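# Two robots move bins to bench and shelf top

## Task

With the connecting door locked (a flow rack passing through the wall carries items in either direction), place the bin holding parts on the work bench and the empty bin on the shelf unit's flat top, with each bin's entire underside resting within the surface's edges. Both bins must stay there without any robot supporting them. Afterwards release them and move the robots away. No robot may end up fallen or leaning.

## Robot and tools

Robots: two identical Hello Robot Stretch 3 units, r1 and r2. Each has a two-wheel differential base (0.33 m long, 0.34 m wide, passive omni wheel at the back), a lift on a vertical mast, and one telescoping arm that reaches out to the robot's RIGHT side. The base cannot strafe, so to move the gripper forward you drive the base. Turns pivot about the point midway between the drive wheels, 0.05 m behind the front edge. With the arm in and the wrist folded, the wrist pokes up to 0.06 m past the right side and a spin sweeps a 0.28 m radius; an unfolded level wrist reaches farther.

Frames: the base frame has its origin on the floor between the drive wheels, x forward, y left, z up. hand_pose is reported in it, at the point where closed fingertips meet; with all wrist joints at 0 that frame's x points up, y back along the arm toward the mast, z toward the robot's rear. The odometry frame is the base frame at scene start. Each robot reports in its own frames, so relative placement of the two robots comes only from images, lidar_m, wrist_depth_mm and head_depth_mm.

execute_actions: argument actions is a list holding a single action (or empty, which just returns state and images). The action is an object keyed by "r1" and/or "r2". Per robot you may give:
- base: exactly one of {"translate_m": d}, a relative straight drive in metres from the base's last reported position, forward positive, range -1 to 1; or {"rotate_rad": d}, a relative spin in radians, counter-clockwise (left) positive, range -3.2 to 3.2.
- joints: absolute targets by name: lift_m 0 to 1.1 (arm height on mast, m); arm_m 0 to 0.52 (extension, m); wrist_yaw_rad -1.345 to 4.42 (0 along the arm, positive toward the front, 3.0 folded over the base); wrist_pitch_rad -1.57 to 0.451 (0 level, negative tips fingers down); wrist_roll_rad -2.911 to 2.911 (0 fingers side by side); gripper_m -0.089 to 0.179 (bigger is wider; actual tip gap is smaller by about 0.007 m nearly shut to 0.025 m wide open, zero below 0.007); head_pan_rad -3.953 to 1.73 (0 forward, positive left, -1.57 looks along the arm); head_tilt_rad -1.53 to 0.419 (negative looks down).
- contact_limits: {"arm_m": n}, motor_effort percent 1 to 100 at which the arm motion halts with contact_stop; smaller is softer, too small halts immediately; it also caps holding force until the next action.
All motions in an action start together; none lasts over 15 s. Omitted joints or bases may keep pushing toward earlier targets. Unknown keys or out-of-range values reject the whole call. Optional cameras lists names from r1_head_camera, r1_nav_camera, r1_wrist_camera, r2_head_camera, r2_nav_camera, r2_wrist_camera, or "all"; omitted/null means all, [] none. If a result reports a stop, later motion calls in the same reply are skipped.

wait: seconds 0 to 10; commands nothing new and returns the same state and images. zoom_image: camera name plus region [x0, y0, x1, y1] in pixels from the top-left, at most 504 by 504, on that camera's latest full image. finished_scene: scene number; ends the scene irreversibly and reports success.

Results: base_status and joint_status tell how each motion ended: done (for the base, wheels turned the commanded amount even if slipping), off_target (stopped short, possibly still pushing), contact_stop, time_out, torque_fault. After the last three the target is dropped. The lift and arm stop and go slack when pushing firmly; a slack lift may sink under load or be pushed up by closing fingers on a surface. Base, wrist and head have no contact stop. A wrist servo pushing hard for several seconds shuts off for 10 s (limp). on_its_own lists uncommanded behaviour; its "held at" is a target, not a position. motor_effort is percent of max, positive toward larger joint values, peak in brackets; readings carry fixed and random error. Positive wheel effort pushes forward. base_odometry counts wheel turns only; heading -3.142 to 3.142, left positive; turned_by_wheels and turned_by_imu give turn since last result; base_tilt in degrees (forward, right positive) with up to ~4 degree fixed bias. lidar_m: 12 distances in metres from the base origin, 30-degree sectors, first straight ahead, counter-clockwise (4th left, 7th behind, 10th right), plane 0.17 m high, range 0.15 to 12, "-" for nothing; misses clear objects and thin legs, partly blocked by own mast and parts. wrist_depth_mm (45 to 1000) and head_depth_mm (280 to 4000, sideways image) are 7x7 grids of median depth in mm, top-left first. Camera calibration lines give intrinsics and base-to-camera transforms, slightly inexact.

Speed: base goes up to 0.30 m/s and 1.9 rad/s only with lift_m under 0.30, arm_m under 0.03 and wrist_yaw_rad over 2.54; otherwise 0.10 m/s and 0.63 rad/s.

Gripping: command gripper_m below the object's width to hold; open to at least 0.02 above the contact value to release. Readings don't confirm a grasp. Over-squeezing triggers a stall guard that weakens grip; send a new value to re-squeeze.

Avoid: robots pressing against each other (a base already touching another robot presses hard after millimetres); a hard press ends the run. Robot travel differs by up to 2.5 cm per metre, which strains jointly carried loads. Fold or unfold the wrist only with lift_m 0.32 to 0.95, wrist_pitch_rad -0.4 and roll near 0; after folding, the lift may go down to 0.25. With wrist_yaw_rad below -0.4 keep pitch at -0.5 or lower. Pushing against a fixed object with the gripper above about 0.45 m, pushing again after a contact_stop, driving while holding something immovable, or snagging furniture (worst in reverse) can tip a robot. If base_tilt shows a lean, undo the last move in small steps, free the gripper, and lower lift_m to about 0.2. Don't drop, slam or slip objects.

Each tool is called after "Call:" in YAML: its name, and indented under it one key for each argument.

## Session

Call:
execute_actions:
  actions: []

Scene clock: 0.00 s.
r1.base_odometry: x=+0.000 y=+0.000 heading=+0.000 (m, m, rad; r1's odometry frame)
r1.turned_by_wheels: +0.000 (rad since the last result)
r1.turned_by_imu: +0.000 (rad since the last result)
r1.base_tilt: forward=-1.9 right=+1.5 (deg)
r1.lidar_m: 1.54 1.56 1.09 1.00 1.02 1.29 1.16 1.60 2.47 3.33 2.51 1.67
r1.head_depth_mm: 1602 1581 1588 1586 1589 1589 1583 / 1572 1568 1570 1571 1552 1584 1572 / 1556 1540 1545 1536 1548 1544 1557 / 1532 1525 1524 1526 1526 1531 1541 / 1500 1507 1506 1509 1511 1513 1501 / 1490 1486 1470 1472 1483 1484 1479 / 1450 1458 1457 1457 1463 1461 1460
r1.base_status: not commanded
r1.joint_positions: lift_m=+0.534 arm_m=-0.001 wrist_yaw_rad=+3.112 wrist_pitch_rad=-0.389 wrist_roll_rad=+0.020 gripper_m=+0.037 head_pan_rad=+0.015 head_tilt_rad=-0.021
r1.joint_status: not commanded
r1.motor_effort: left_wheel=-1 right_wheel=+0 lift_m=+32 arm_m=+0 wrist_yaw_rad=+0 wrist_pitch_rad=+7 wrist_roll_rad=+0 gripper_m=+0 head_pan_rad=-1 head_tilt_rad=+1 (%)
r1.hand_pose: x=-0.0145 y=+0.0843 z=+0.5534 quat_wxyz=(+0.148, +0.702, +0.125, +0.685) (m; r1's base frame)
r1.wrist_depth_mm: 853 897 961 987 - - - / 905 950 - - - - - / 995 - - - - - - / - - - - - - - / - - - - - - - / 887 878 - 854 872 851 842 / 756 750 - 747 713 738 735
r2.base_odometry: x=+0.000 y=+0.000 heading=+0.000 (m, m, rad; r2's odometry frame)
r2.turned_by_wheels: +0.000 (rad since the last result)
r2.turned_by_imu: +0.000 (rad since the last result)
r2.base_tilt: forward=+0.7 right=-2.4 (deg)
r2.lidar_m: 1.21 1.24 1.67 1.60 1.65 2.23 3.11 1.79 1.40 3.14 1.18 1.25
r2.head_depth_mm: 1179 1175 1162 1145 1138 1128 1117 / 1193 1172 1162 1157 1149 1131 1121 / 1191 1178 1168 1158 1145 1134 1123 / 1197 1186 1174 1162 1151 1141 1125 / 1200 1187 1179 1161 1152 1145 1129 / 1201 1192 1178 1166 1160 1147 1136 / 1206 1190 1182 1167 1161 1151 1137
r2.base_status: not commanded
r2.joint_positions: lift_m=+0.496 arm_m=+0.002 wrist_yaw_rad=+3.096 wrist_pitch_rad=-0.511 wrist_roll_rad=-0.019 gripper_m=+0.037 head_pan_rad=-0.015 head_tilt_rad=-0.012
r2.joint_status: not commanded
r2.motor_effort: left_wheel=+0 right_wheel=+0 lift_m=+25 arm_m=+1 wrist_yaw_rad=-1 wrist_pitch_rad=+5 wrist_roll_rad=+0 gripper_m=+0 head_pan_rad=+2 head_tilt_rad=+1 (%)
r2.hand_pose: x=-0.0116 y=+0.0640 z=+0.4883 quat_wxyz=(+0.193, +0.681, +0.165, +0.687) (m; r2's base frame)
r2.wrist_depth_mm: - - - - - - - / - - - - - - - / - - - - - - - / 988 992 - 941 950 964 956 / 812 816 806 835 823 801 824 / 696 698 - 700 705 699 693 / 617 613 612 618 612 605 612
pictures: r1_head_camera (sideways: a quarter turn clockwise sets it upright), r1_nav_camera (sideways: a quarter turn counterclockwise sets it upright), r1_wrist_camera, r2_head_camera (sideways: a quarter turn clockwise sets it upright), r2_nav_camera (sideways: a quarter turn counterclockwise sets it upright), r2_wrist_camera
camera_calibration (this result's frames):
r1_head_camera: T_world_to_cam=[[-0.0106704, -0.00508033, -0.99993, 1.32395], [-0.0245699, 0.999687, -0.0048169, 0.0124129], [0.999641, 0.0245168, -0.0107919, -0.032439], [0, 0, 0, 1]] pos_world=[0.0468594, -0.00488765, 1.32357]
r1_nav_camera: T_world_to_cam=[[-0.0302794, 0.0153757, 0.999423, -1.26317], [0.00484196, -0.999868, 0.0155292, 0.0352683], [0.99953, 0.00530938, 0.0302009, -0.0814661], [0, 0, 0, 1]] pos_world=[0.043009, 0.0551183, 1.26436]
r1_wrist_camera: T_world_to_cam=[[0.995478, -0.0823247, -0.0473967, 0.0449744], [-0.0824283, -0.500599, -0.861746, 0.554369], [0.0472162, 0.861756, -0.505121, 0.367139], [0, 0, 0, 1]] pos_world=[-0.0164102, -0.0351655, 0.665307]
r2_head_camera: T_world_to_cam=[[0.0270289, 0.0445175, -0.998643, 1.31995], [-0.026256, 0.998695, 0.0438091, -0.0492464], [0.99929, 0.0250363, 0.0281625, -0.0830982], [0, 0, 0, 1]] pos_world=[0.0460693, -0.0074984, 1.32266]
r2_nav_camera: T_world_to_cam=[[0.0420294, -0.00838683, 0.999081, -1.26017], [-0.0437411, -0.999021, -0.00654623, 0.0634561], [0.998158, -0.0434257, -0.0423551, 0.00729247], [0, 0, 0, 1]] pos_world=[0.0484608, 0.0531419, 1.25974]
r2_wrist_camera: T_world_to_cam=[[0.999619, -0.0268104, 0.00649303, 0.0118933], [-0.0115921, -0.62185, -0.783051, 0.456273], [0.0250316, 0.782677, -0.621924, 0.419245], [0, 0, 0, 1]] pos_world=[-0.017094, -0.044082, 0.617946]
Images, in order (width x height): r1_head_camera 896x504, r1_nav_camera 672x504, r1_wrist_camera 644x364, r2_head_camera 896x504, r2_nav_camera 672x504, r2_wrist_camera 644x364.

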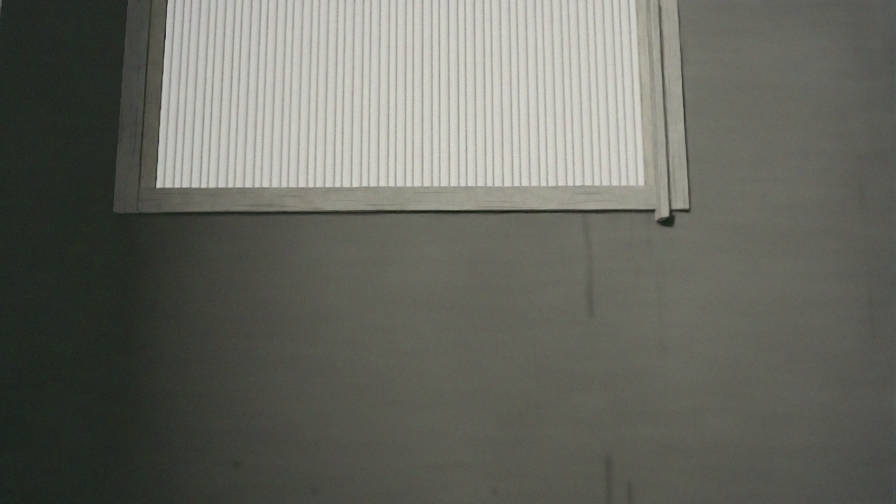

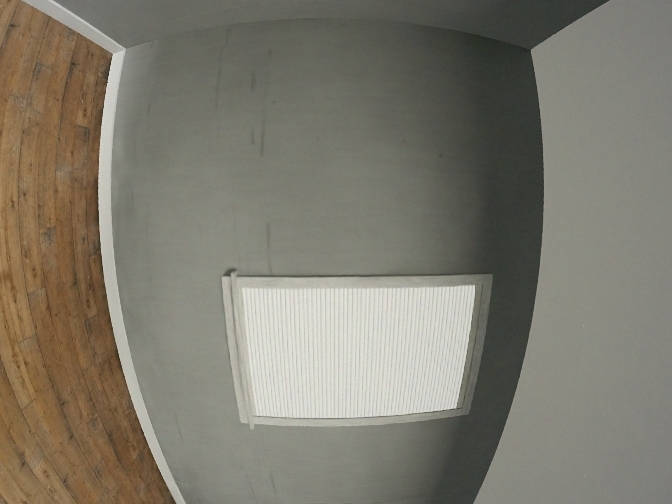

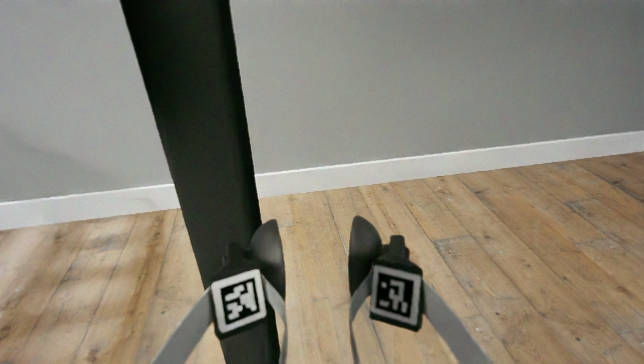

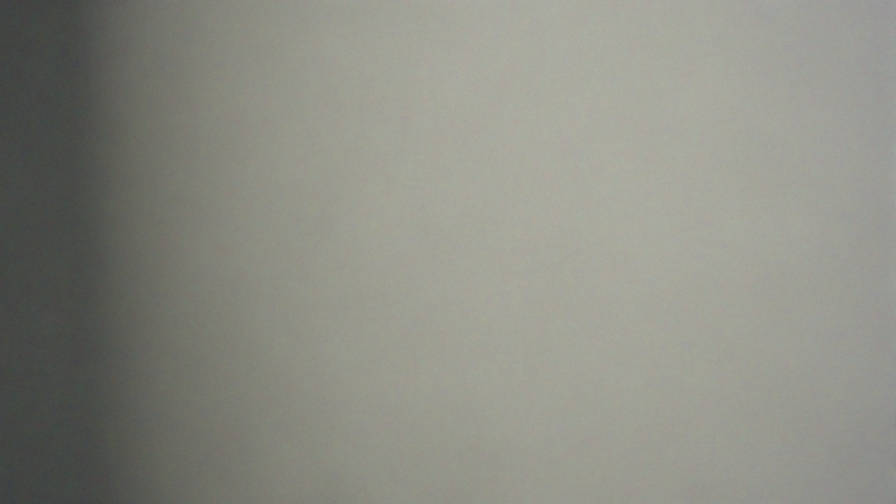

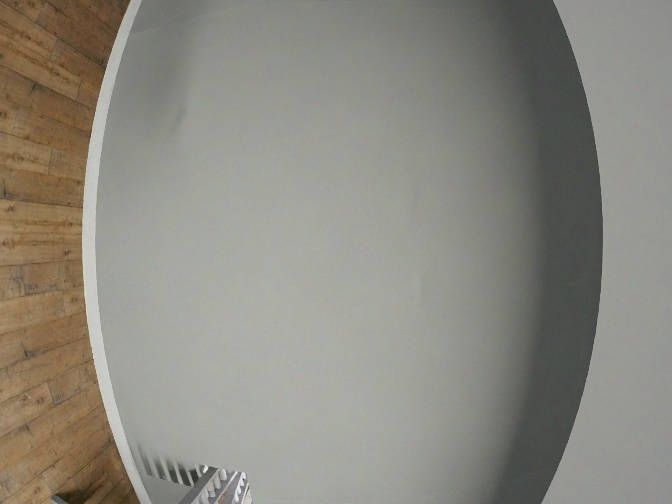

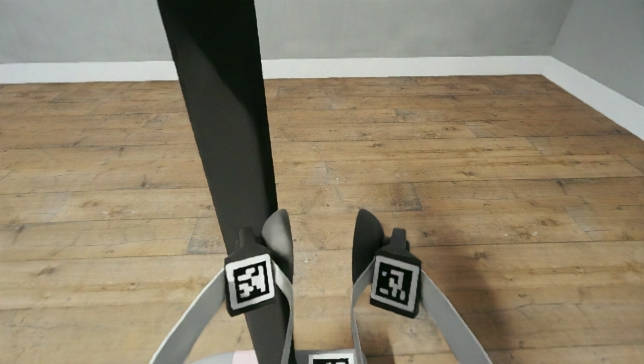

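Call:
execute_actions:
  actions:
    - {"r1":{"base":{"rotate_rad":-1.9},"joints":{"head_pan_rad":-0.25,"head_tilt_rad":-0.4,"lift_m":0.28}},"r2":{"base":{"rotate_rad":0.55},"joints":{"head_pan_rad":-2.9,"head_tilt_rad":-0.4,"wrist_pitch_rad":-0.4,"lift_m":0.28}}}
  cameras: ["r1_head_camera","r1_nav_camera","r2_head_camera","r2_nav_camera"]

Scene clock: 6.07 s.
r1.base_odometry: x=+0.000 y=+0.000 heading=-1.900 (m, m, rad; r1's odometry frame)
r1.turned_by_wheels: -1.900 (rad since the last result)
r1.turned_by_imu: -1.934 (rad since the last result)
r1.base_tilt: forward=-1.9 right=+1.4 (deg)
r1.lidar_m: 2.71 3.32 2.05 1.57 1.56 1.34 1.03 1.01 1.06 1.16 3.25 1.60
r1.head_depth_mm: 3212 3342 3515 2222 2291 1799 1422 / 3502 3719 3867 1768 2314 1814 1429 / 3922 - - 2735 2403 1798 1421 / 3919 - - 3150 2424 1792 1423 / 3618 3833 3102 3624 2386 1786 1417 / 3314 3559 3661 3377 2394 1800 1426 / 3145 3313 3449 3487 2389 1779 1429
r1.base_status: done
r1.joint_positions: lift_m=+0.281 arm_m=-0.001 wrist_yaw_rad=+3.112 wrist_pitch_rad=-0.389 wrist_roll_rad=+0.020 gripper_m=+0.037 head_pan_rad=-0.243 head_tilt_rad=-0.396
r1.joint_status: all done
r1.motor_effort: left_wheel=+1(9) right_wheel=-4(12) lift_m=+13(28) arm_m=-1(0) wrist_yaw_rad=+0(0) wrist_pitch_rad=+7(7) wrist_roll_rad=+0(0) gripper_m=+0(0) head_pan_rad=-5(31) head_tilt_rad=-1(17) (%)
r1.hand_pose: x=-0.0145 y=+0.0843 z=+0.2999 quat_wxyz=(+0.148, +0.702, +0.125, +0.685) (m; r1's base frame)
r1.wrist_depth_mm: - - - - - - - / - - - - - - - / - - - - - - - / 848 824 - 795 792 771 787 / 661 657 - 645 645 629 626 / 547 542 - 538 551 524 530 / 478 495 - - 444 458 447
r2.base_odometry: x=+0.000 y=+0.000 heading=+0.550 (m, m, rad; r2's odometry frame)
r2.turned_by_wheels: +0.550 (rad since the last result)
r2.turned_by_imu: +0.551 (rad since the last result)
r2.base_tilt: forward=+0.6 right=-2.3 (deg)
r2.lidar_m: 1.25 1.66 1.59 1.66 2.29 3.11 1.79 1.40 3.13 1.19 1.24 1.21
r2.head_depth_mm: 2966 3155 3343 3397 2434 1777 1413 / 3220 3436 3657 2398 2324 1813 1422 / 3550 3807 - 2284 2113 1806 1427 / 3737 3979 - 2012 2053 1826 1439 / 3473 3643 3849 3892 1785 1728 1447 / 3218 3355 3504 3552 1676 1793 1458 / 2969 3061 3186 3410 2593 1872 1466
r2.base_status: done
r2.joint_positions: lift_m=+0.281 arm_m=+0.002 wrist_yaw_rad=+3.096 wrist_pitch_rad=-0.422 wrist_roll_rad=-0.019 gripper_m=+0.037 head_pan_rad=-2.893 head_tilt_rad=-0.396
r2.joint_status: all done
r2.motor_effort: left_wheel=-3(7) right_wheel=+4(11) lift_m=+15(24) arm_m=+0(0) wrist_yaw_rad=+0(1) wrist_pitch_rad=+9(10) wrist_roll_rad=+0(0) gripper_m=+1(0) head_pan_rad=-4(34) head_tilt_rad=-2(27) (%)
r2.hand_pose: x=-0.0111 y=+0.0763 z=+0.2924 quat_wxyz=(+0.163, +0.688, +0.134, +0.695) (m; r2's base frame)
r2.wrist_depth_mm: - - - - - - - / - - - - - - - / 966 959 - 965 968 962 963 / 739 742 - 738 756 742 751 / 602 596 601 596 612 599 590 / 502 514 - 523 527 502 496 / 445 - - - 428 431 430
pictures: r1_head_camera (sideways: a quarter turn clockwise sets it upright), r1_nav_camera (sideways: a quarter turn counterclockwise sets it upright), r2_head_camera (sideways: a quarter turn clockwise sets it upright), r2_nav_camera (sideways: a quarter turn counterclockwise sets it upright)
camera_calibration (this result's frames):
r1_head_camera: T_world_to_cam=[[-0.365667, 0.0855957, -0.926802, 1.23044], [0.23028, 0.973124, -0.000982191, 0.00586456], [0.901809, -0.213783, -0.37555, 0.442937], [0, 0, 0, 1]] pos_world=[0.049134, -0.0163347, 1.30672]
r1_nav_camera: T_world_to_cam=[[0.33126, -0.0658263, 0.941241, -1.18915], [-0.244275, -0.969536, 0.0181648, 0.033365], [0.911371, -0.235939, -0.337248, 0.397374], [0, 0, 0, 1]] pos_world=[0.0399135, 0.0478269, 1.25269]
r2_head_camera: T_world_to_cam=[[0.349422, 0.0424329, -0.936004, 1.23595], [0.266822, -0.962118, 0.0559913, -0.0668688], [-0.898171, -0.269311, -0.347507, 0.417475], [0, 0, 0, 1]] pos_world=[-0.0390615, -0.00434967, 1.30567]
r2_nav_camera: T_world_to_cam=[[-0.402017, -0.0941264, 0.910781, -1.14203], [-0.217763, 0.97599, 0.0047455, 0.0498166], [-0.88936, -0.196427, -0.412862, 0.50105], [0, 0, 0, 1]] pos_world=[-0.00265121, -0.0576958, 1.24676]
Images, in order (width x height): r1_head_camera 896x504, r1_nav_camera 672x504, r2_head_camera 896x504, r2_nav_camera 672x504.

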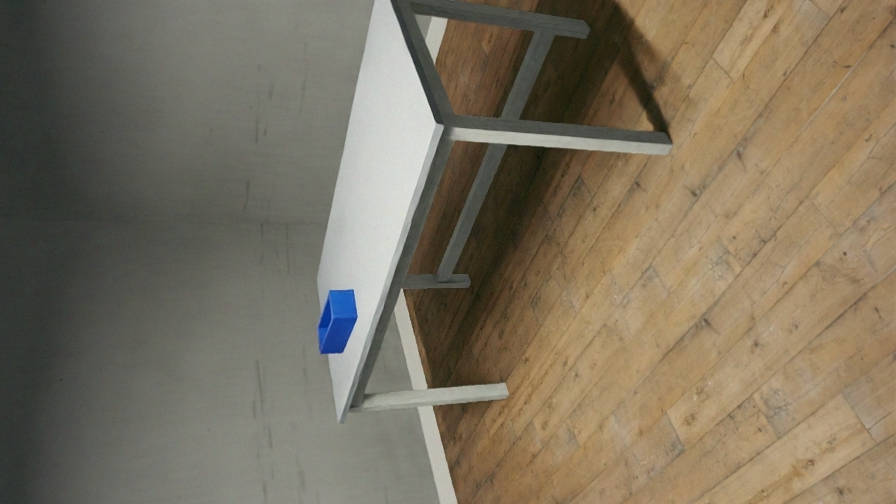

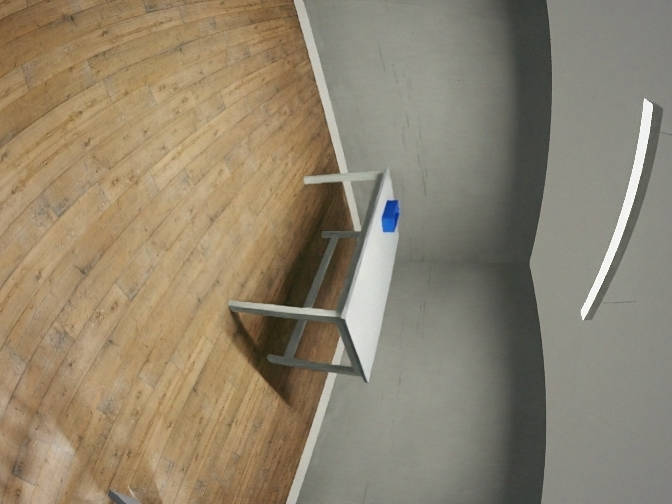

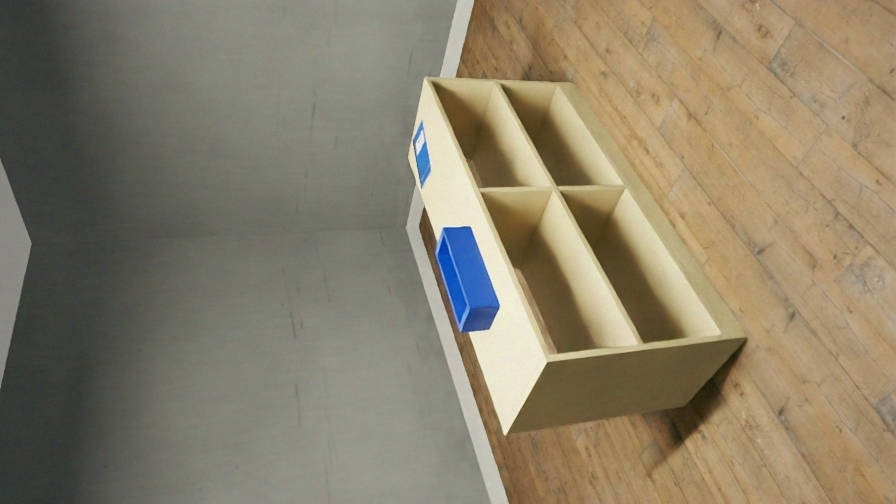

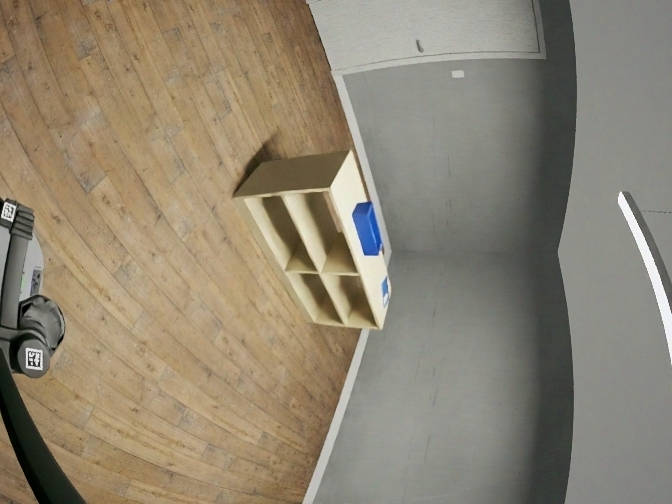

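Call:
execute_actions:
  actions:
    - {"r1":{"base":{"rotate_rad":0.09}},"r2":{"base":{"rotate_rad":0.075}}}
  cameras: []

Call:
execute_actions:
  actions:
    - {"r1":{"base":{"translate_m":1}},"r2":{"base":{"translate_m":-1}}}
  cameras: []

Call:
execute_actions:
  actions:
    - {"r1":{"base":{"translate_m":1}},"r2":{"base":{"translate_m":-0.39},"joints":{"lift_m":0.7}}}
  cameras: []

Call:
execute_actions:
  actions:
    - {"r1":{"base":{"translate_m":0.24},"joints":{"lift_m":0.9,"head_pan_rad":-1.57,"head_tilt_rad":-0.9}},"r2":{"base":{"rotate_rad":-0.61},"joints":{"lift_m":0.9,"head_pan_rad":-1.57,"head_tilt_rad":-0.9,"wrist_yaw_rad":1.57}}}
  cameras: []

Call:
execute_actions:
  actions:
    - {"r1":{"base":{"rotate_rad":0.39},"joints":{"lift_m":1.05,"arm_m":0.2,"wrist_yaw_rad":1.57}},"r2":{"joints":{"arm_m":0.2,"gripper_m":0.179,"wrist_pitch_rad":-1.5}}}
  cameras: []

Call:
execute_actions:
  actions:
    - {"r1":{"joints":{"arm_m":0.43,"gripper_m":0.179,"wrist_pitch_rad":-1.5}},"r2":{"joints":{"arm_m":0.43}}}
  cameras: ["r1_head_camera","r1_wrist_camera","r2_head_camera","r2_wrist_camera"]

Scene clock: 13.93 s.
r1.base_odometry: x=+0.000 y=+0.000 heading=-1.810 (m, m, rad; r1's odometry frame)
r1.turned_by_wheels: +0.090 (rad since the last result)
r1.turned_by_imu: +0.091 (rad since the last result)
r1.base_tilt: forward=-2.0 right=+1.5 (deg)
r1.lidar_m: 2.71 3.34 1.91 1.56 1.55 1.24 1.01 1.01 1.11 1.16 3.25 1.60
r1.head_depth_mm: 3384 3543 3711 1941 2363 1782 1425 / 3775 - - 1934 2326 1805 1428 / 3947 - - 3157 2405 1807 1433 / 3580 3914 3084 3461 2411 1806 1433 / 3398 3649 3774 3437 2432 1791 1420 / 3210 3375 3587 3585 2430 1786 1429 / 2995 3125 3311 3425 2421 1801 1427
r1.base_status: done
r1.joint_positions: lift_m=+0.281 arm_m=-0.001 wrist_yaw_rad=+3.112 wrist_pitch_rad=-0.389 wrist_roll_rad=+0.020 gripper_m=+0.037 head_pan_rad=-0.243 head_tilt_rad=-0.396
r1.joint_status: not commanded
r1.motor_effort: left_wheel=-1(7) right_wheel=+3(7) lift_m=+13(13) arm_m=-1(1) wrist_yaw_rad=+0(1) wrist_pitch_rad=+7(7) wrist_roll_rad=+0(0) gripper_m=+0(0) head_pan_rad=-5(5) head_tilt_rad=+0(1) (%)
r1.hand_pose: x=-0.0145 y=+0.0843 z=+0.2999 quat_wxyz=(+0.148, +0.702, +0.125, +0.685) (m; r1's base frame)
r1.wrist_depth_mm: - - - - - - - / - - - - - - - / - - - - - - - / 865 830 - 800 799 801 771 / 668 653 - 647 651 637 626 / 553 549 - 535 550 533 526 / 473 494 - - 447 455 453
r2.base_odometry: x=+0.000 y=+0.000 heading=+0.625 (m, m, rad; r2's odometry frame)
r2.turned_by_wheels: +0.075 (rad since the last result)
r2.turned_by_imu: +0.074 (rad since the last result)
r2.base_tilt: forward=+0.8 right=-2.3 (deg)
r2.lidar_m: 1.28 1.63 1.60 1.70 2.48 3.10 1.79 1.41 3.13 1.18 1.23 1.21
r2.head_depth_mm: 3132 3270 3448 3253 2358 1792 1412 / 3422 3620 3858 2395 2199 1806 1421 / 3734 3928 - 2069 2023 1832 1428 / 3526 3741 3983 1913 1955 1796 1452 / 3282 3468 3642 3775 1645 1738 1445 / 3056 3222 3361 3543 2435 1862 1461 / 2859 2993 3135 3267 2611 1882 1477
r2.base_status: done
r2.joint_positions: lift_m=+0.281 arm_m=+0.002 wrist_yaw_rad=+3.096 wrist_pitch_rad=-0.422 wrist_roll_rad=-0.019 gripper_m=+0.037 head_pan_rad=-2.893 head_tilt_rad=-0.396
r2.joint_status: not commanded
r2.motor_effort: left_wheel=-3(11) right_wheel=+4(12) lift_m=+14(14) arm_m=+1(0) wrist_yaw_rad=+0(0) wrist_pitch_rad=+8(8) wrist_roll_rad=+0(0) gripper_m=+0(0) head_pan_rad=-4(3) head_tilt_rad=-2(2) (%)
r2.hand_pose: x=-0.0111 y=+0.0763 z=+0.2924 quat_wxyz=(+0.163, +0.688, +0.134, +0.695) (m; r2's base frame)
r2.wrist_depth_mm: - - - - - - - / - - - - - - - / 979 972 - 974 951 953 994 / 732 756 - 744 748 731 742 / 603 607 595 606 618 595 583 / 506 520 - 515 520 495 501 / 447 - - - 426 433 430
pictures: none
No camera images: the call's "cameras" was empty. Leave "cameras" out to get every camera's image.

Scene clock: 18.97 s.
r1.base_odometry: x=-0.237 y=-0.972 heading=-1.810 (m, m, rad; r1's odometry frame)
r1.turned_by_wheels: +0.000 (rad since the last result)
r1.turned_by_imu: +0.002 (rad since the last result)
r1.base_tilt: forward=-2.0 right=+1.4 (deg)
r1.lidar_m: 1.72 2.39 2.35 1.92 1.90 2.10 1.96 1.94 1.49 2.90 0.92 1.74
r1.head_depth_mm: 3059 3230 3321 1512 1984 1803 1421 / 3036 3313 3560 1432 2203 1791 1417 / 2804 3084 3283 1496 2419 1806 1414 / 2580 2789 2995 1851 2316 1778 1421 / 2432 2575 2724 2900 2311 1797 1436 / 2252 2381 2519 2727 2398 1782 1429 / 2122 2224 2363 2511 2399 1791 1418
r1.base_status: done
r1.joint_positions: lift_m=+0.281 arm_m=-0.001 wrist_yaw_rad=+3.112 wrist_pitch_rad=-0.389 wrist_roll_rad=+0.020 gripper_m=+0.037 head_pan_rad=-0.243 head_tilt_rad=-0.396
r1.joint_status: not commanded
r1.motor_effort: left_wheel=-2(6) right_wheel=+4(11) lift_m=+13(13) arm_m=+0(0) wrist_yaw_rad=+0(0) wrist_pitch_rad=+7(7) wrist_roll_rad=+0(0) gripper_m=+0(0) head_pan_rad=-5(5) head_tilt_rad=-1(1) (%)
r1.hand_pose: x=-0.0145 y=+0.0843 z=+0.2999 quat_wxyz=(+0.148, +0.702, +0.125, +0.685) (m; r1's base frame)
r1.wrist_depth_mm: - - - - - - - / - - - - - - - / - - - - - - - / 849 831 - 803 793 788 760 / 663 656 - 639 643 629 631 / 560 547 - 537 549 533 526 / 473 494 - - 446 456 450
r2.base_odometry: x=-0.811 y=-0.585 heading=+0.625 (m, m, rad; r2's odometry frame)
r2.turned_by_wheels: +0.000 (rad since the last result)
r2.turned_by_imu: -0.006 (rad since the last result)
r2.base_tilt: forward=+0.7 right=-2.3 (deg)
r2.lidar_m: 2.15 2.20 2.16 2.30 2.34 2.29 1.27 0.81 0.64 2.66 1.47 2.03
r2.head_depth_mm: 2249 2385 2517 2674 1452 1503 1405 / 2490 2657 2803 2983 1315 1370 1380 / 2778 2946 3160 3329 1311 1243 1264 / 2929 3110 3260 3428 1338 1016 1065 / 2716 2844 2984 3151 2521 946 1034 / 2518 2620 2772 2905 2581 915 980 / 2366 2447 2564 2685 2598 927 806
r2.base_status: done
r2.joint_positions: lift_m=+0.281 arm_m=+0.002 wrist_yaw_rad=+3.096 wrist_pitch_rad=-0.421 wrist_roll_rad=-0.019 gripper_m=+0.037 head_pan_rad=-2.893 head_tilt_rad=-0.396
r2.joint_status: not commanded
r2.motor_effort: left_wheel=-3(13) right_wheel=+3(8) lift_m=+14(14) arm_m=+1(0) wrist_yaw_rad=+0(1) wrist_pitch_rad=+8(8) wrist_roll_rad=+0(0) gripper_m=+0(0) head_pan_rad=-3(4) head_tilt_rad=-2(2) (%)
r2.hand_pose: x=-0.0111 y=+0.0764 z=+0.2925 quat_wxyz=(+0.162, +0.688, +0.134, +0.695) (m; r2's base frame)
r2.wrist_depth_mm: - - - - - - - / - - - - - - - / 935 937 - - 973 975 988 / 739 734 - 750 744 736 756 / 600 603 594 594 611 596 604 / 508 521 - 517 511 498 513 / 447 - - - 429 434 433
pictures: none
No camera images: the call's "cameras" was empty. Leave "cameras" out to get every camera's image.

Scene clock: 24.23 s.
r1.base_odometry: x=-0.474 y=-1.943 heading=-1.810 (m, m, rad; r1's odometry frame)
r1.turned_by_wheels: +0.000 (rad since the last result)
r1.turned_by_imu: +0.002 (rad since the last result)
r1.base_tilt: forward=-1.9 right=+1.4 (deg)
r1.lidar_m: 1.46 1.45 1.60 2.26 2.26 2.48 2.90 2.26 1.05 1.23 1.22 0.76
r1.head_depth_mm: 1957 2145 2364 2635 992 768 1426 / 1822 1942 2087 2310 2380 847 1381 / 1669 1795 1915 2080 2225 1724 1346 / 1534 1633 1763 1909 2056 1794 1423 / 1431 1524 1634 1748 1885 1781 1425 / 1339 1426 1502 1624 1745 1759 1426 / 1252 1336 1410 1508 1589 1659 1425
r1.base_status: done
r1.joint_positions: lift_m=+0.281 arm_m=-0.001 wrist_yaw_rad=+3.112 wrist_pitch_rad=-0.389 wrist_roll_rad=+0.020 gripper_m=+0.037 head_pan_rad=-0.243 head_tilt_rad=-0.396
r1.joint_status: not commanded
r1.motor_effort: left_wheel=-2(6) right_wheel=+3(12) lift_m=+13(13) arm_m=+0(0) wrist_yaw_rad=+0(0) wrist_pitch_rad=+6(7) wrist_roll_rad=+0(0) gripper_m=+0(0) head_pan_rad=-5(5) head_tilt_rad=+1(0) (%)
r1.hand_pose: x=-0.0145 y=+0.0843 z=+0.2999 quat_wxyz=(+0.148, +0.702, +0.125, +0.685) (m; r1's base frame)
r1.wrist_depth_mm: - - - - - - - / - - - - - - - / - - - - - - - / 835 820 - 811 802 814 777 / 671 660 - 644 647 634 620 / 546 544 - 540 551 530 523 / 473 501 - - 444 454 448
r2.base_odometry: x=-1.128 y=-0.813 heading=+0.625 (m, m, rad; r2's odometry frame)
r2.turned_by_wheels: +0.000 (rad since the last result)
r2.turned_by_imu: -0.003 (rad since the last result)
r2.base_tilt: forward=+0.7 right=-2.2 (deg)
r2.lidar_m: 2.50 2.43 2.38 2.54 2.01 1.97 0.88 0.45 2.38 0.58 1.74 1.73
r2.head_depth_mm: 1956 2038 2166 2282 2307 994 1075 / 2137 2258 2422 2539 2458 958 989 / 2367 2546 2691 2897 2498 963 808 / 2574 2768 2974 3133 2511 975 767 / 2490 2612 2746 2881 2536 981 773 / 2274 2418 2514 2672 2599 1864 776 / 2149 2238 2356 2464 2487 1877 779
r2.base_status: done
r2.joint_positions: lift_m=+0.699 arm_m=+0.002 wrist_yaw_rad=+3.096 wrist_pitch_rad=-0.421 wrist_roll_rad=-0.019 gripper_m=+0.037 head_pan_rad=-2.893 head_tilt_rad=-0.396
r2.joint_status: all done
r2.motor_effort: left_wheel=-2(13) right_wheel=+3(8) lift_m=+35(35) arm_m=+0(0) wrist_yaw_rad=+0(0) wrist_pitch_rad=+8(8) wrist_roll_rad=+0(0) gripper_m=+0(0) head_pan_rad=-3(3) head_tilt_rad=-2(2) (%)
r2.hand_pose: x=-0.0111 y=+0.0764 z=+0.7115 quat_wxyz=(+0.162, +0.688, +0.134, +0.695) (m; r2's base frame)
r2.wrist_depth_mm: - - - - - - - / - - - - - - - / - - - - - - - / - - - - - - - / - - - - - - - / - - - - - - - / 888 859 839 863 867 856 845
pictures: none
No camera images: the call's "cameras" was empty. Leave "cameras" out to get every camera's image.

Scene clock: 30.70 s.
r1.base_odometry: x=-0.531 y=-2.176 heading=-1.810 (m, m, rad; r1's odometry frame)
r1.turned_by_wheels: +0.000 (rad since the last result)
r1.turned_by_imu: -0.001 (rad since the last result)
r1.base_tilt: forward=-1.9 right=+1.4 (deg)
r1.lidar_m: 1.24 1.23 1.35 2.12 2.35 2.57 3.14 1.21 1.22 1.14 1.14 0.56
r1.head_depth_mm: 2558 1044 832 1762 - 1224 1125 / 2465 1040 830 1673 - 1245 1146 / 2463 1043 825 1580 - - - / 2352 1043 781 741 - - - / 2273 1031 748 722 - 1220 1124 / 2197 1037 736 687 1453 1238 1119 / 2123 1035 744 683 1428 1260 1123
r1.base_status: done
r1.joint_positions: lift_m=+0.899 arm_m=-0.001 wrist_yaw_rad=+3.112 wrist_pitch_rad=-0.389 wrist_roll_rad=+0.020 gripper_m=+0.037 head_pan_rad=-1.563 head_tilt_rad=-0.889
r1.joint_status: all done
r1.motor_effort: left_wheel=-2(7) right_wheel=+4(12) lift_m=+47(49) arm_m=-1(0) wrist_yaw_rad=+0(0) wrist_pitch_rad=+7(7) wrist_roll_rad=+0(0) gripper_m=+0(0) head_pan_rad=-5(52) head_tilt_rad=-4(24) (%)
r1.hand_pose: x=-0.0145 y=+0.0843 z=+0.9185 quat_wxyz=(+0.148, +0.702, +0.125, +0.685) (m; r1's base frame)
r1.wrist_depth_mm: - - - - - - - / - - - - - - - / - - - - - - - / - - - - - - - / - - - - - - - / - - - - - - - / - - - - - - -
r2.base_odometry: x=-1.128 y=-0.813 heading=+0.015 (m, m, rad; r2's odometry frame)
r2.turned_by_wheels: -0.610 (rad since the last result)
r2.turned_by_imu: -0.614 (rad since the last result)
r2.base_tilt: forward=+0.6 right=-2.2 (deg)
r2.lidar_m: 1.73 2.44 2.49 2.38 2.47 2.05 1.97 0.88 0.45 0.66 0.58 0.58
r2.head_depth_mm: 2062 2388 2085 913 - 1142 1097 / 2073 2403 2102 894 - - 1103 / 2088 2398 2103 860 - - 1108 / 2095 2407 2147 840 805 - 1099 / 2071 2406 2168 839 810 - 1103 / 2074 2369 2193 930 798 - 1107 / 2063 2365 2218 939 807 1004 1135
r2.base_status: done
r2.joint_positions: lift_m=+0.899 arm_m=+0.002 wrist_yaw_rad=+1.571 wrist_pitch_rad=-0.421 wrist_roll_rad=-0.019 gripper_m=+0.037 head_pan_rad=-1.577 head_tilt_rad=-0.889
r2.joint_status: all done
r2.motor_effort: left_wheel=+2(7) right_wheel=-4(9) lift_m=+35(36) arm_m=+0(1) wrist_yaw_rad=-1(3) wrist_pitch_rad=+8(8) wrist_roll_rad=+0(0) gripper_m=+0(0) head_pan_rad=+3(35) head_tilt_rad=-6(33) (%)
r2.hand_pose: x=+0.2027 y=-0.1474 z=+0.9115 quat_wxyz=(+0.597, +0.590, -0.378, +0.390) (m; r2's base frame)
r2.wrist_depth_mm: - - - - - - - / - - - - - - - / - - - - - - - / - - - - - - - / - - - - - - - / - - - - - - - / - - - - - 521 448
pictures: none
No camera images: the call's "cameras" was empty. Leave "cameras" out to get every camera's image.

Scene clock: 33.43 s.
r1.base_odometry: x=-0.531 y=-2.176 heading=-1.421 (m, m, rad; r1's odometry frame)
r1.turned_by_wheels: +0.390 (rad since the last result)
r1.turned_by_imu: +0.396 (rad since the last result)
r1.base_tilt: forward=-2.0 right=+1.5 (deg)
r1.lidar_m: 1.22 1.28 1.80 2.34 2.45 3.21 2.47 1.21 1.17 1.14 0.56 1.26
r1.head_depth_mm: 2187 1046 784 706 1464 1267 1119 / 2237 1042 740 703 1459 1274 1128 / - 1004 756 707 1454 1268 1139 / - 1001 755 701 1447 1273 1131 / 2160 - 779 704 1463 1266 1125 / 2292 - 822 720 1456 1235 1115 / 2321 2415 822 714 963 1258 1125
r1.base_status: done
r1.joint_positions: lift_m=+1.049 arm_m=+0.200 wrist_yaw_rad=+1.571 wrist_pitch_rad=-0.389 wrist_roll_rad=+0.020 gripper_m=+0.037 head_pan_rad=-1.563 head_tilt_rad=-0.889
r1.joint_status: all done
r1.motor_effort: left_wheel=-2(6) right_wheel=+4(9) lift_m=+47(48) arm_m=+6(3) wrist_yaw_rad=-1(3) wrist_pitch_rad=+7(7) wrist_roll_rad=+0(0) gripper_m=+0(0) head_pan_rad=-4(5) head_tilt_rad=-3(3) (%)
r1.hand_pose: x=+0.2066 y=-0.3447 z=+1.0685 quat_wxyz=(+0.584, +0.591, -0.399, +0.388) (m; r1's base frame)
r1.wrist_depth_mm: - - - - - - - / - - - - - - - / - - - - - - - / - - - - - - - / - - - - - - - / - - - - - - - / - - - - - - -
r2.base_odometry: x=-1.128 y=-0.813 heading=+0.015 (m, m, rad; r2's odometry frame)
r2.turned_by_wheels: +0.000 (rad since the last result)
r2.turned_by_imu: -0.001 (rad since the last result)
r2.base_tilt: forward=+0.7 right=-2.2 (deg)
r2.lidar_m: 1.73 2.43 2.48 2.38 2.47 2.05 1.97 0.88 0.45 0.66 0.58 0.58
r2.head_depth_mm: 2082 2326 1955 869 787 1127 1092 / 2087 2291 - 856 795 1057 1104 / 2084 2361 - - 799 1157 1110 / 2083 2394 2159 965 807 1147 1116 / 2079 2400 2164 841 811 1153 1127 / 2083 2382 2200 931 820 1163 1130 / 2064 2405 2226 936 804 1062 1136
r2.base_status: not commanded
r2.joint_positions: lift_m=+0.899 arm_m=+0.200 wrist_yaw_rad=+1.570 wrist_pitch_rad=-1.495 wrist_roll_rad=-0.019 gripper_m=+0.179 head_pan_rad=-1.577 head_tilt_rad=-0.889
r2.joint_status: all done
r2.motor_effort: left_wheel=+2(2) right_wheel=-3(4) lift_m=+34(35) arm_m=+4(3) wrist_yaw_rad=-1(3) wrist_pitch_rad=-3(8) wrist_roll_rad=+0(0) gripper_m=+0(83) head_pan_rad=+3(3) head_tilt_rad=-6(5) (%)
r2.hand_pose: x=-0.0259 y=-0.3448 z=+0.7808 quat_wxyz=(+0.707, +0.706, -0.020, +0.033) (m; r2's base frame)
r2.wrist_depth_mm: 908 898 866 915 319 315 269 / 897 903 904 918 324 318 295 / 892 906 929 900 324 316 293 / 912 - - 945 329 312 292 / 961 - 946 920 336 332 315 / 934 963 958 975 338 337 298 / - 967 953 962 342 347 267
pictures: none
No camera images: the call's "cameras" was empty. Leave "cameras" out to get every camera's image.

Scene clock: 36.37 s.
r1.base_odometry: x=-0.531 y=-2.176 heading=-1.421 (m, m, rad; r1's odometry frame)
r1.turned_by_wheels: +0.000 (rad since the last result)
r1.turned_by_imu: -0.001 (rad since the last result)
r1.base_tilt: forward=-1.9 right=+1.5 (deg)
r1.lidar_m: 1.23 1.29 1.80 2.34 2.45 3.20 2.47 1.22 1.17 1.14 0.56 1.26
r1.head_depth_mm: 2223 1045 781 703 1456 1272 1129 / 2193 1040 737 703 1445 1268 1129 / - 1040 756 703 1454 1270 1130 / 2247 999 754 701 1458 1258 1137 / 2250 1032 781 701 1455 1272 1119 / 2233 1033 823 720 1449 1236 1122 / 2212 2367 822 717 962 1265 1123
r1.base_status: not commanded
r1.joint_positions: lift_m=+1.049 arm_m=+0.430 wrist_yaw_rad=+1.570 wrist_pitch_rad=-1.494 wrist_roll_rad=+0.020 gripper_m=+0.179 head_pan_rad=-1.563 head_tilt_rad=-0.889
r1.joint_status: all done
r1.motor_effort: left_wheel=-2(2) right_wheel=+4(4) lift_m=+47(47) arm_m=+6(5) wrist_yaw_rad=+0(1) wrist_pitch_rad=-2(6) wrist_roll_rad=+0(0) gripper_m=+0(84) head_pan_rad=-5(4) head_tilt_rad=-3(3) (%)
r1.hand_pose: x=-0.0259 y=-0.5748 z=+0.9307 quat_wxyz=(+0.707, +0.707, -0.034, +0.019) (m; r1's base frame)
r1.wrist_depth_mm: - - 317 320 321 321 324 / - - 320 323 326 327 326 / - - 323 327 238 240 330 / - - 329 329 324 289 335 / - - 334 332 325 278 340 / - - 336 337 328 265 343 / - - 341 341 335 281 350
r2.base_odometry: x=-1.128 y=-0.813 heading=+0.015 (m, m, rad; r2's odometry frame)
r2.turned_by_wheels: +0.000 (rad since the last result)
r2.turned_by_imu: -0.001 (rad since the last result)
r2.base_tilt: forward=+0.7 right=-2.3 (deg)
r2.lidar_m: 1.73 2.43 2.48 2.38 2.47 2.05 1.97 0.88 0.45 0.66 0.58 0.58
r2.head_depth_mm: 2076 - - 868 786 1128 1096 / 2016 2414 2074 873 795 1053 1100 / 2006 - 2017 832 795 1144 1109 / 2098 2383 2089 839 805 1142 1114 / 2058 2414 2149 839 812 1155 1123 / 2080 2358 2206 929 816 1164 1132 / 2066 2384 2206 938 804 1065 1135
r2.base_status: not commanded
r2.joint_positions: lift_m=+0.899 arm_m=+0.430 wrist_yaw_rad=+1.570 wrist_pitch_rad=-1.495 wrist_roll_rad=-0.019 gripper_m=+0.179 head_pan_rad=-1.577 head_tilt_rad=-0.889
r2.joint_status: all done
r2.motor_effort: left_wheel=+2(2) right_wheel=-4(3) lift_m=+35(35) arm_m=+4(0) wrist_yaw_rad=-1(0) wrist_pitch_rad=-2(3) wrist_roll_rad=+0(0) gripper_m=+0(0) head_pan_rad=+2(1) head_tilt_rad=-6(6) (%)
r2.hand_pose: x=-0.0259 y=-0.5748 z=+0.7808 quat_wxyz=(+0.707, +0.706, -0.020, +0.033) (m; r2's base frame)
r2.wrist_depth_mm: 912 890 317 302 308 316 897 / 911 882 320 312 313 323 865 / 917 936 325 316 325 327 909 / - - 332 321 328 332 948 / - - 332 324 330 338 931 / 938 969 342 326 342 336 971 / 979 956 342 252 342 338 954
pictures: r1_head_camera (sideways: a quarter turn clockwise sets it upright), r1_wrist_camera, r2_head_camera (sideways: a quarter turn clockwise sets it upright), r2_wrist_camera
camera_calibration (this result's frames):
r1_head_camera: T_world_to_cam=[[-0.0107623, 0.769865, -0.638116, 0.851921], [0.999839, 0.0174545, 0.00419526, -0.00556918], [0.0143678, -0.637968, -0.769929, 0.961413], [0, 0, 0, 1]] pos_world=[0.000923532, -0.0424164, 1.28387]
r1_wrist_camera: T_world_to_cam=[[-0.0675511, -0.997366, 0.0264146, -0.602245], [-0.995632, 0.0690968, 0.0627969, -0.00805642], [-0.0644567, -0.0220572, -0.997677, 1.07374], [0, 0, 0, 1]] pos_world=[0.020506, -0.576419, 1.08766]
r2_head_camera: T_world_to_cam=[[0.0496414, 0.750542, -0.658955, 0.87657], [0.998129, -0.0136987, 0.0595899, -0.0759769], [0.0356979, -0.66068, -0.749818, 0.935184], [0, 0, 0, 1]] pos_world=[-0.00106351, -0.0410857, 1.28337]
r2_wrist_camera: T_world_to_cam=[[0.0142438, -0.999833, -0.0114635, -0.563702], [-0.996402, -0.0151511, 0.0833921, -0.0654178], [-0.0835518, 0.0102344, -0.996451, 0.947173], [0, 0, 0, 1]] pos_world=[0.0219849, -0.574292, 0.942805]
Images, in order (width x height): r1_head_camera 896x504, r1_wrist_camera 644x364, r2_head_camera 896x504, r2_wrist_camera 644x364.

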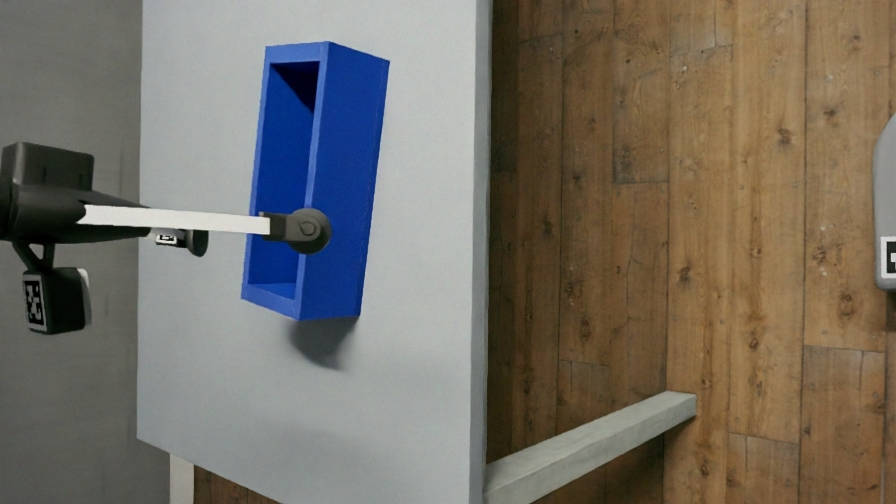

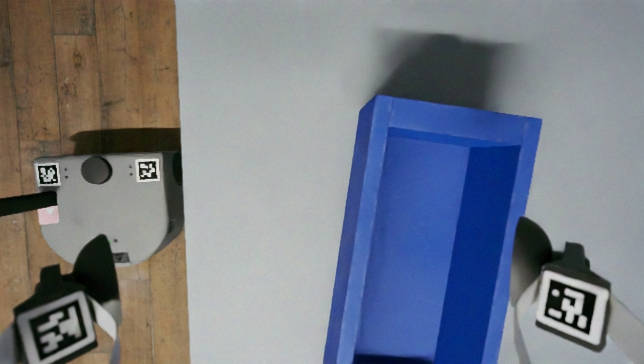

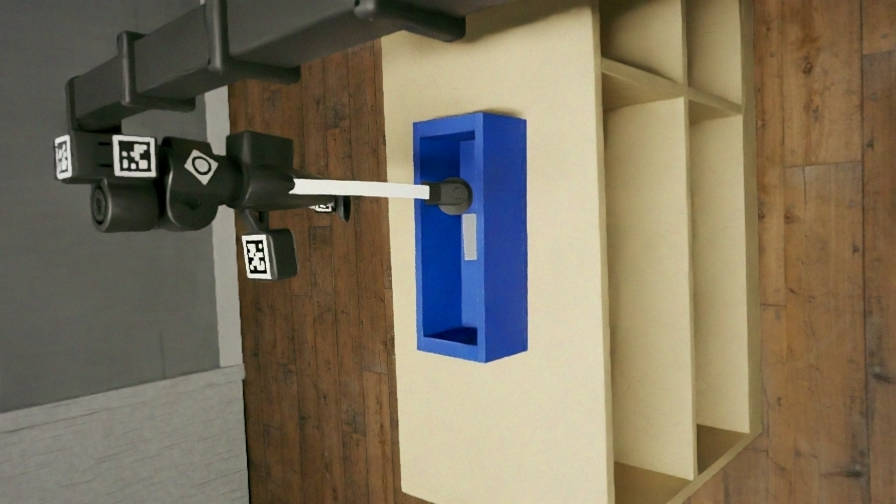

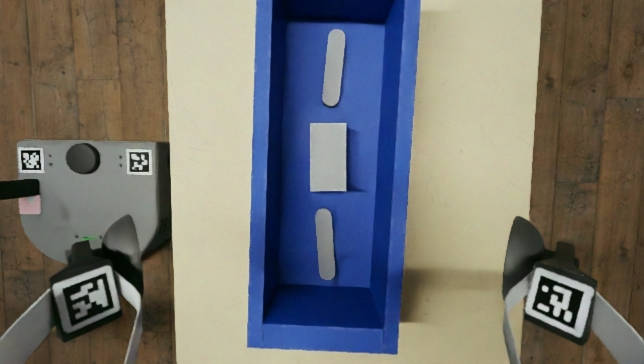

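Call:
execute_actions:
  actions:
    - {"r1":{"base":{"translate_m":-0.065},"joints":{"arm_m":0.505,"wrist_yaw_rad":1.39,"lift_m":0.99}},"r2":{"base":{"translate_m":0.045},"joints":{"arm_m":0.437,"lift_m":0.775}}}
  cameras: ["r1_head_camera","r1_wrist_camera","r2_wrist_camera"]

Scene clock: 41.97 s.
r1.base_odometry: x=-0.541 y=-2.112 heading=-1.421 (m, m, rad; r1's odometry frame)
r1.turned_by_wheels: +0.000 (rad since the last result)
r1.turned_by_imu: -0.001 (rad since the last result)
r1.base_tilt: forward=-2.0 right=+1.5 (deg)
r1.lidar_m: 1.29 1.35 1.90 2.34 2.45 3.15 2.41 1.15 1.16 1.14 0.59 1.33
r1.head_depth_mm: - 1003 827 704 1454 1267 1121 / 2243 1041 761 704 1451 1270 1125 / 2185 1036 741 700 1460 1269 1135 / 2190 1034 754 703 1457 1262 1130 / 2163 1032 754 700 1445 1263 1119 / 2207 1038 803 702 1462 1266 1124 / 2206 1036 825 717 1390 1242 1118
r1.base_status: done
r1.joint_positions: lift_m=+0.991 arm_m=+0.505 wrist_yaw_rad=+1.391 wrist_pitch_rad=-1.495 wrist_roll_rad=+0.020 gripper_m=+0.179 head_pan_rad=-1.563 head_tilt_rad=-0.889
r1.joint_status: all done
r1.motor_effort: left_wheel=-1(6) right_wheel=+3(6) lift_m=+13(44) arm_m=+6(5) wrist_yaw_rad=-2(3) wrist_pitch_rad=-2(2) wrist_roll_rad=+0(0) gripper_m=+0(0) head_pan_rad=-5(4) head_tilt_rad=-4(3) (%)
r1.hand_pose: x=-0.0260 y=-0.6490 z=+0.8721 quat_wxyz=(+0.705, +0.701, -0.097, -0.044) (m; r1's base frame)
r1.wrist_depth_mm: 256 257 189 206 196 265 265 / 259 261 233 255 219 267 268 / 264 264 224 258 225 270 273 / 268 269 259 260 233 275 275 / 271 273 256 263 240 275 279 / - 276 246 267 246 281 281 / - 277 241 270 256 285 287
r2.base_odometry: x=-1.083 y=-0.812 heading=+0.015 (m, m, rad; r2's odometry frame)
r2.turned_by_wheels: +0.000 (rad since the last result)
r2.turned_by_imu: -0.001 (rad since the last result)
r2.base_tilt: forward=+0.6 right=-2.3 (deg)
r2.lidar_m: 1.69 2.39 2.48 2.38 2.46 2.10 2.01 0.92 0.47 2.38 0.55 1.74
r2.head_depth_mm: 2088 2378 2068 - - 1126 1081 / 2080 2343 2028 853 791 1126 1106 / 2089 2364 - 834 799 1140 1103 / 2080 2401 2186 865 807 1148 1112 / 2077 2426 2175 898 811 1150 1124 / 2061 2382 2189 933 819 1113 1130 / 2057 2390 2230 961 806 1220 1139
r2.base_status: done
r2.joint_positions: lift_m=+0.776 arm_m=+0.437 wrist_yaw_rad=+1.570 wrist_pitch_rad=-1.495 wrist_roll_rad=-0.019 gripper_m=+0.179 head_pan_rad=-1.577 head_tilt_rad=-0.889
r2.joint_status: all done
r2.motor_effort: left_wheel=+2(6) right_wheel=-3(7) lift_m=+15(30) arm_m=+4(5) wrist_yaw_rad=+0(1) wrist_pitch_rad=-2(2) wrist_roll_rad=+0(0) gripper_m=+0(1) head_pan_rad=+3(2) head_tilt_rad=-6(6) (%)
r2.hand_pose: x=-0.0261 y=-0.5818 z=+0.6570 quat_wxyz=(+0.707, +0.706, -0.020, +0.033) (m; r2's base frame)
r2.wrist_depth_mm: 765 198 154 189 178 198 197 / 772 204 158 192 176 202 200 / 807 205 161 194 172 204 204 / 207 207 166 197 167 206 205 / - 209 170 168 163 209 208 / - 122 175 202 159 212 212 / 863 217 179 206 154 215 215
pictures: r1_head_camera (sideways: a quarter turn clockwise sets it upright), r1_wrist_camera, r2_wrist_camera
camera_calibration (this result's frames):
r1_head_camera: T_world_to_cam=[[-0.0107622, 0.769865, -0.638116, 0.851921], [0.999839, 0.0174544, 0.00419526, -0.00556918], [0.0143677, -0.637968, -0.769929, 0.961413], [0, 0, 0, 1]] pos_world=[0.000923527, -0.0424164, 1.28387]
r1_wrist_camera: T_world_to_cam=[[-0.244047, -0.969403, 0.0264518, -0.661157], [-0.967383, 0.245267, 0.0633518, 0.115219], [-0.0679012, -0.0101282, -0.997641, 1.0212], [0, 0, 0, 1]] pos_world=[0.0194481, -0.658844, 1.02898]
r2_wrist_camera: T_world_to_cam=[[0.0142385, -0.999833, -0.0114699, -0.57212], [-0.996366, -0.0151506, 0.0838131, -0.0555791], [-0.0839729, 0.0102348, -0.996415, 0.823785], [0, 0, 0, 1]] pos_world=[0.0219446, -0.581298, 0.818928]
Images, in order (width x height): r1_head_camera 896x504, r1_wrist_camera 644x364, r2_wrist_camera 644x364.

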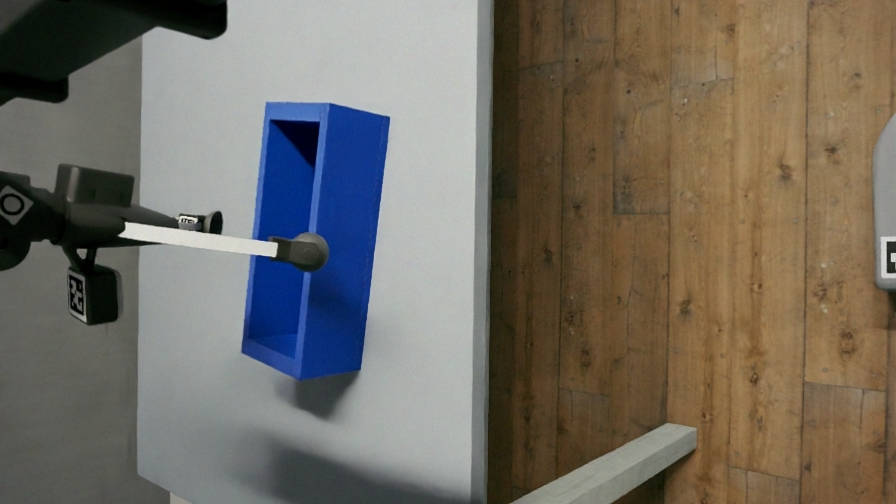

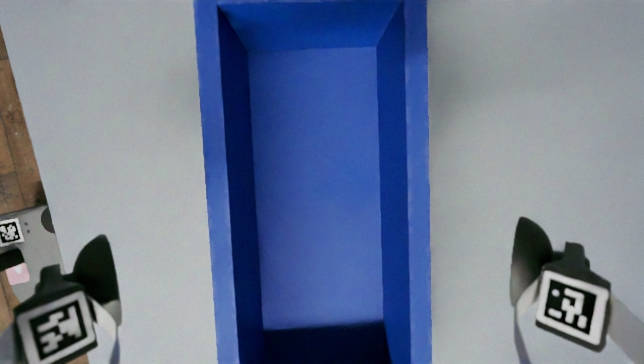

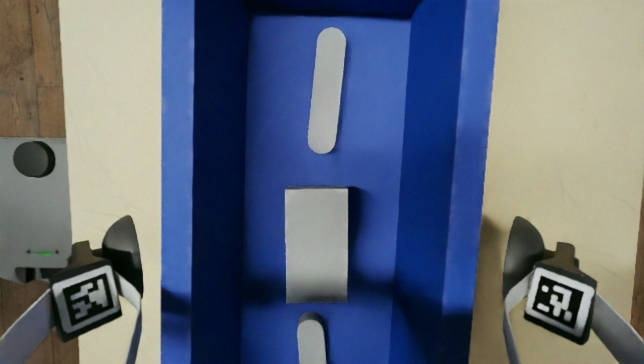

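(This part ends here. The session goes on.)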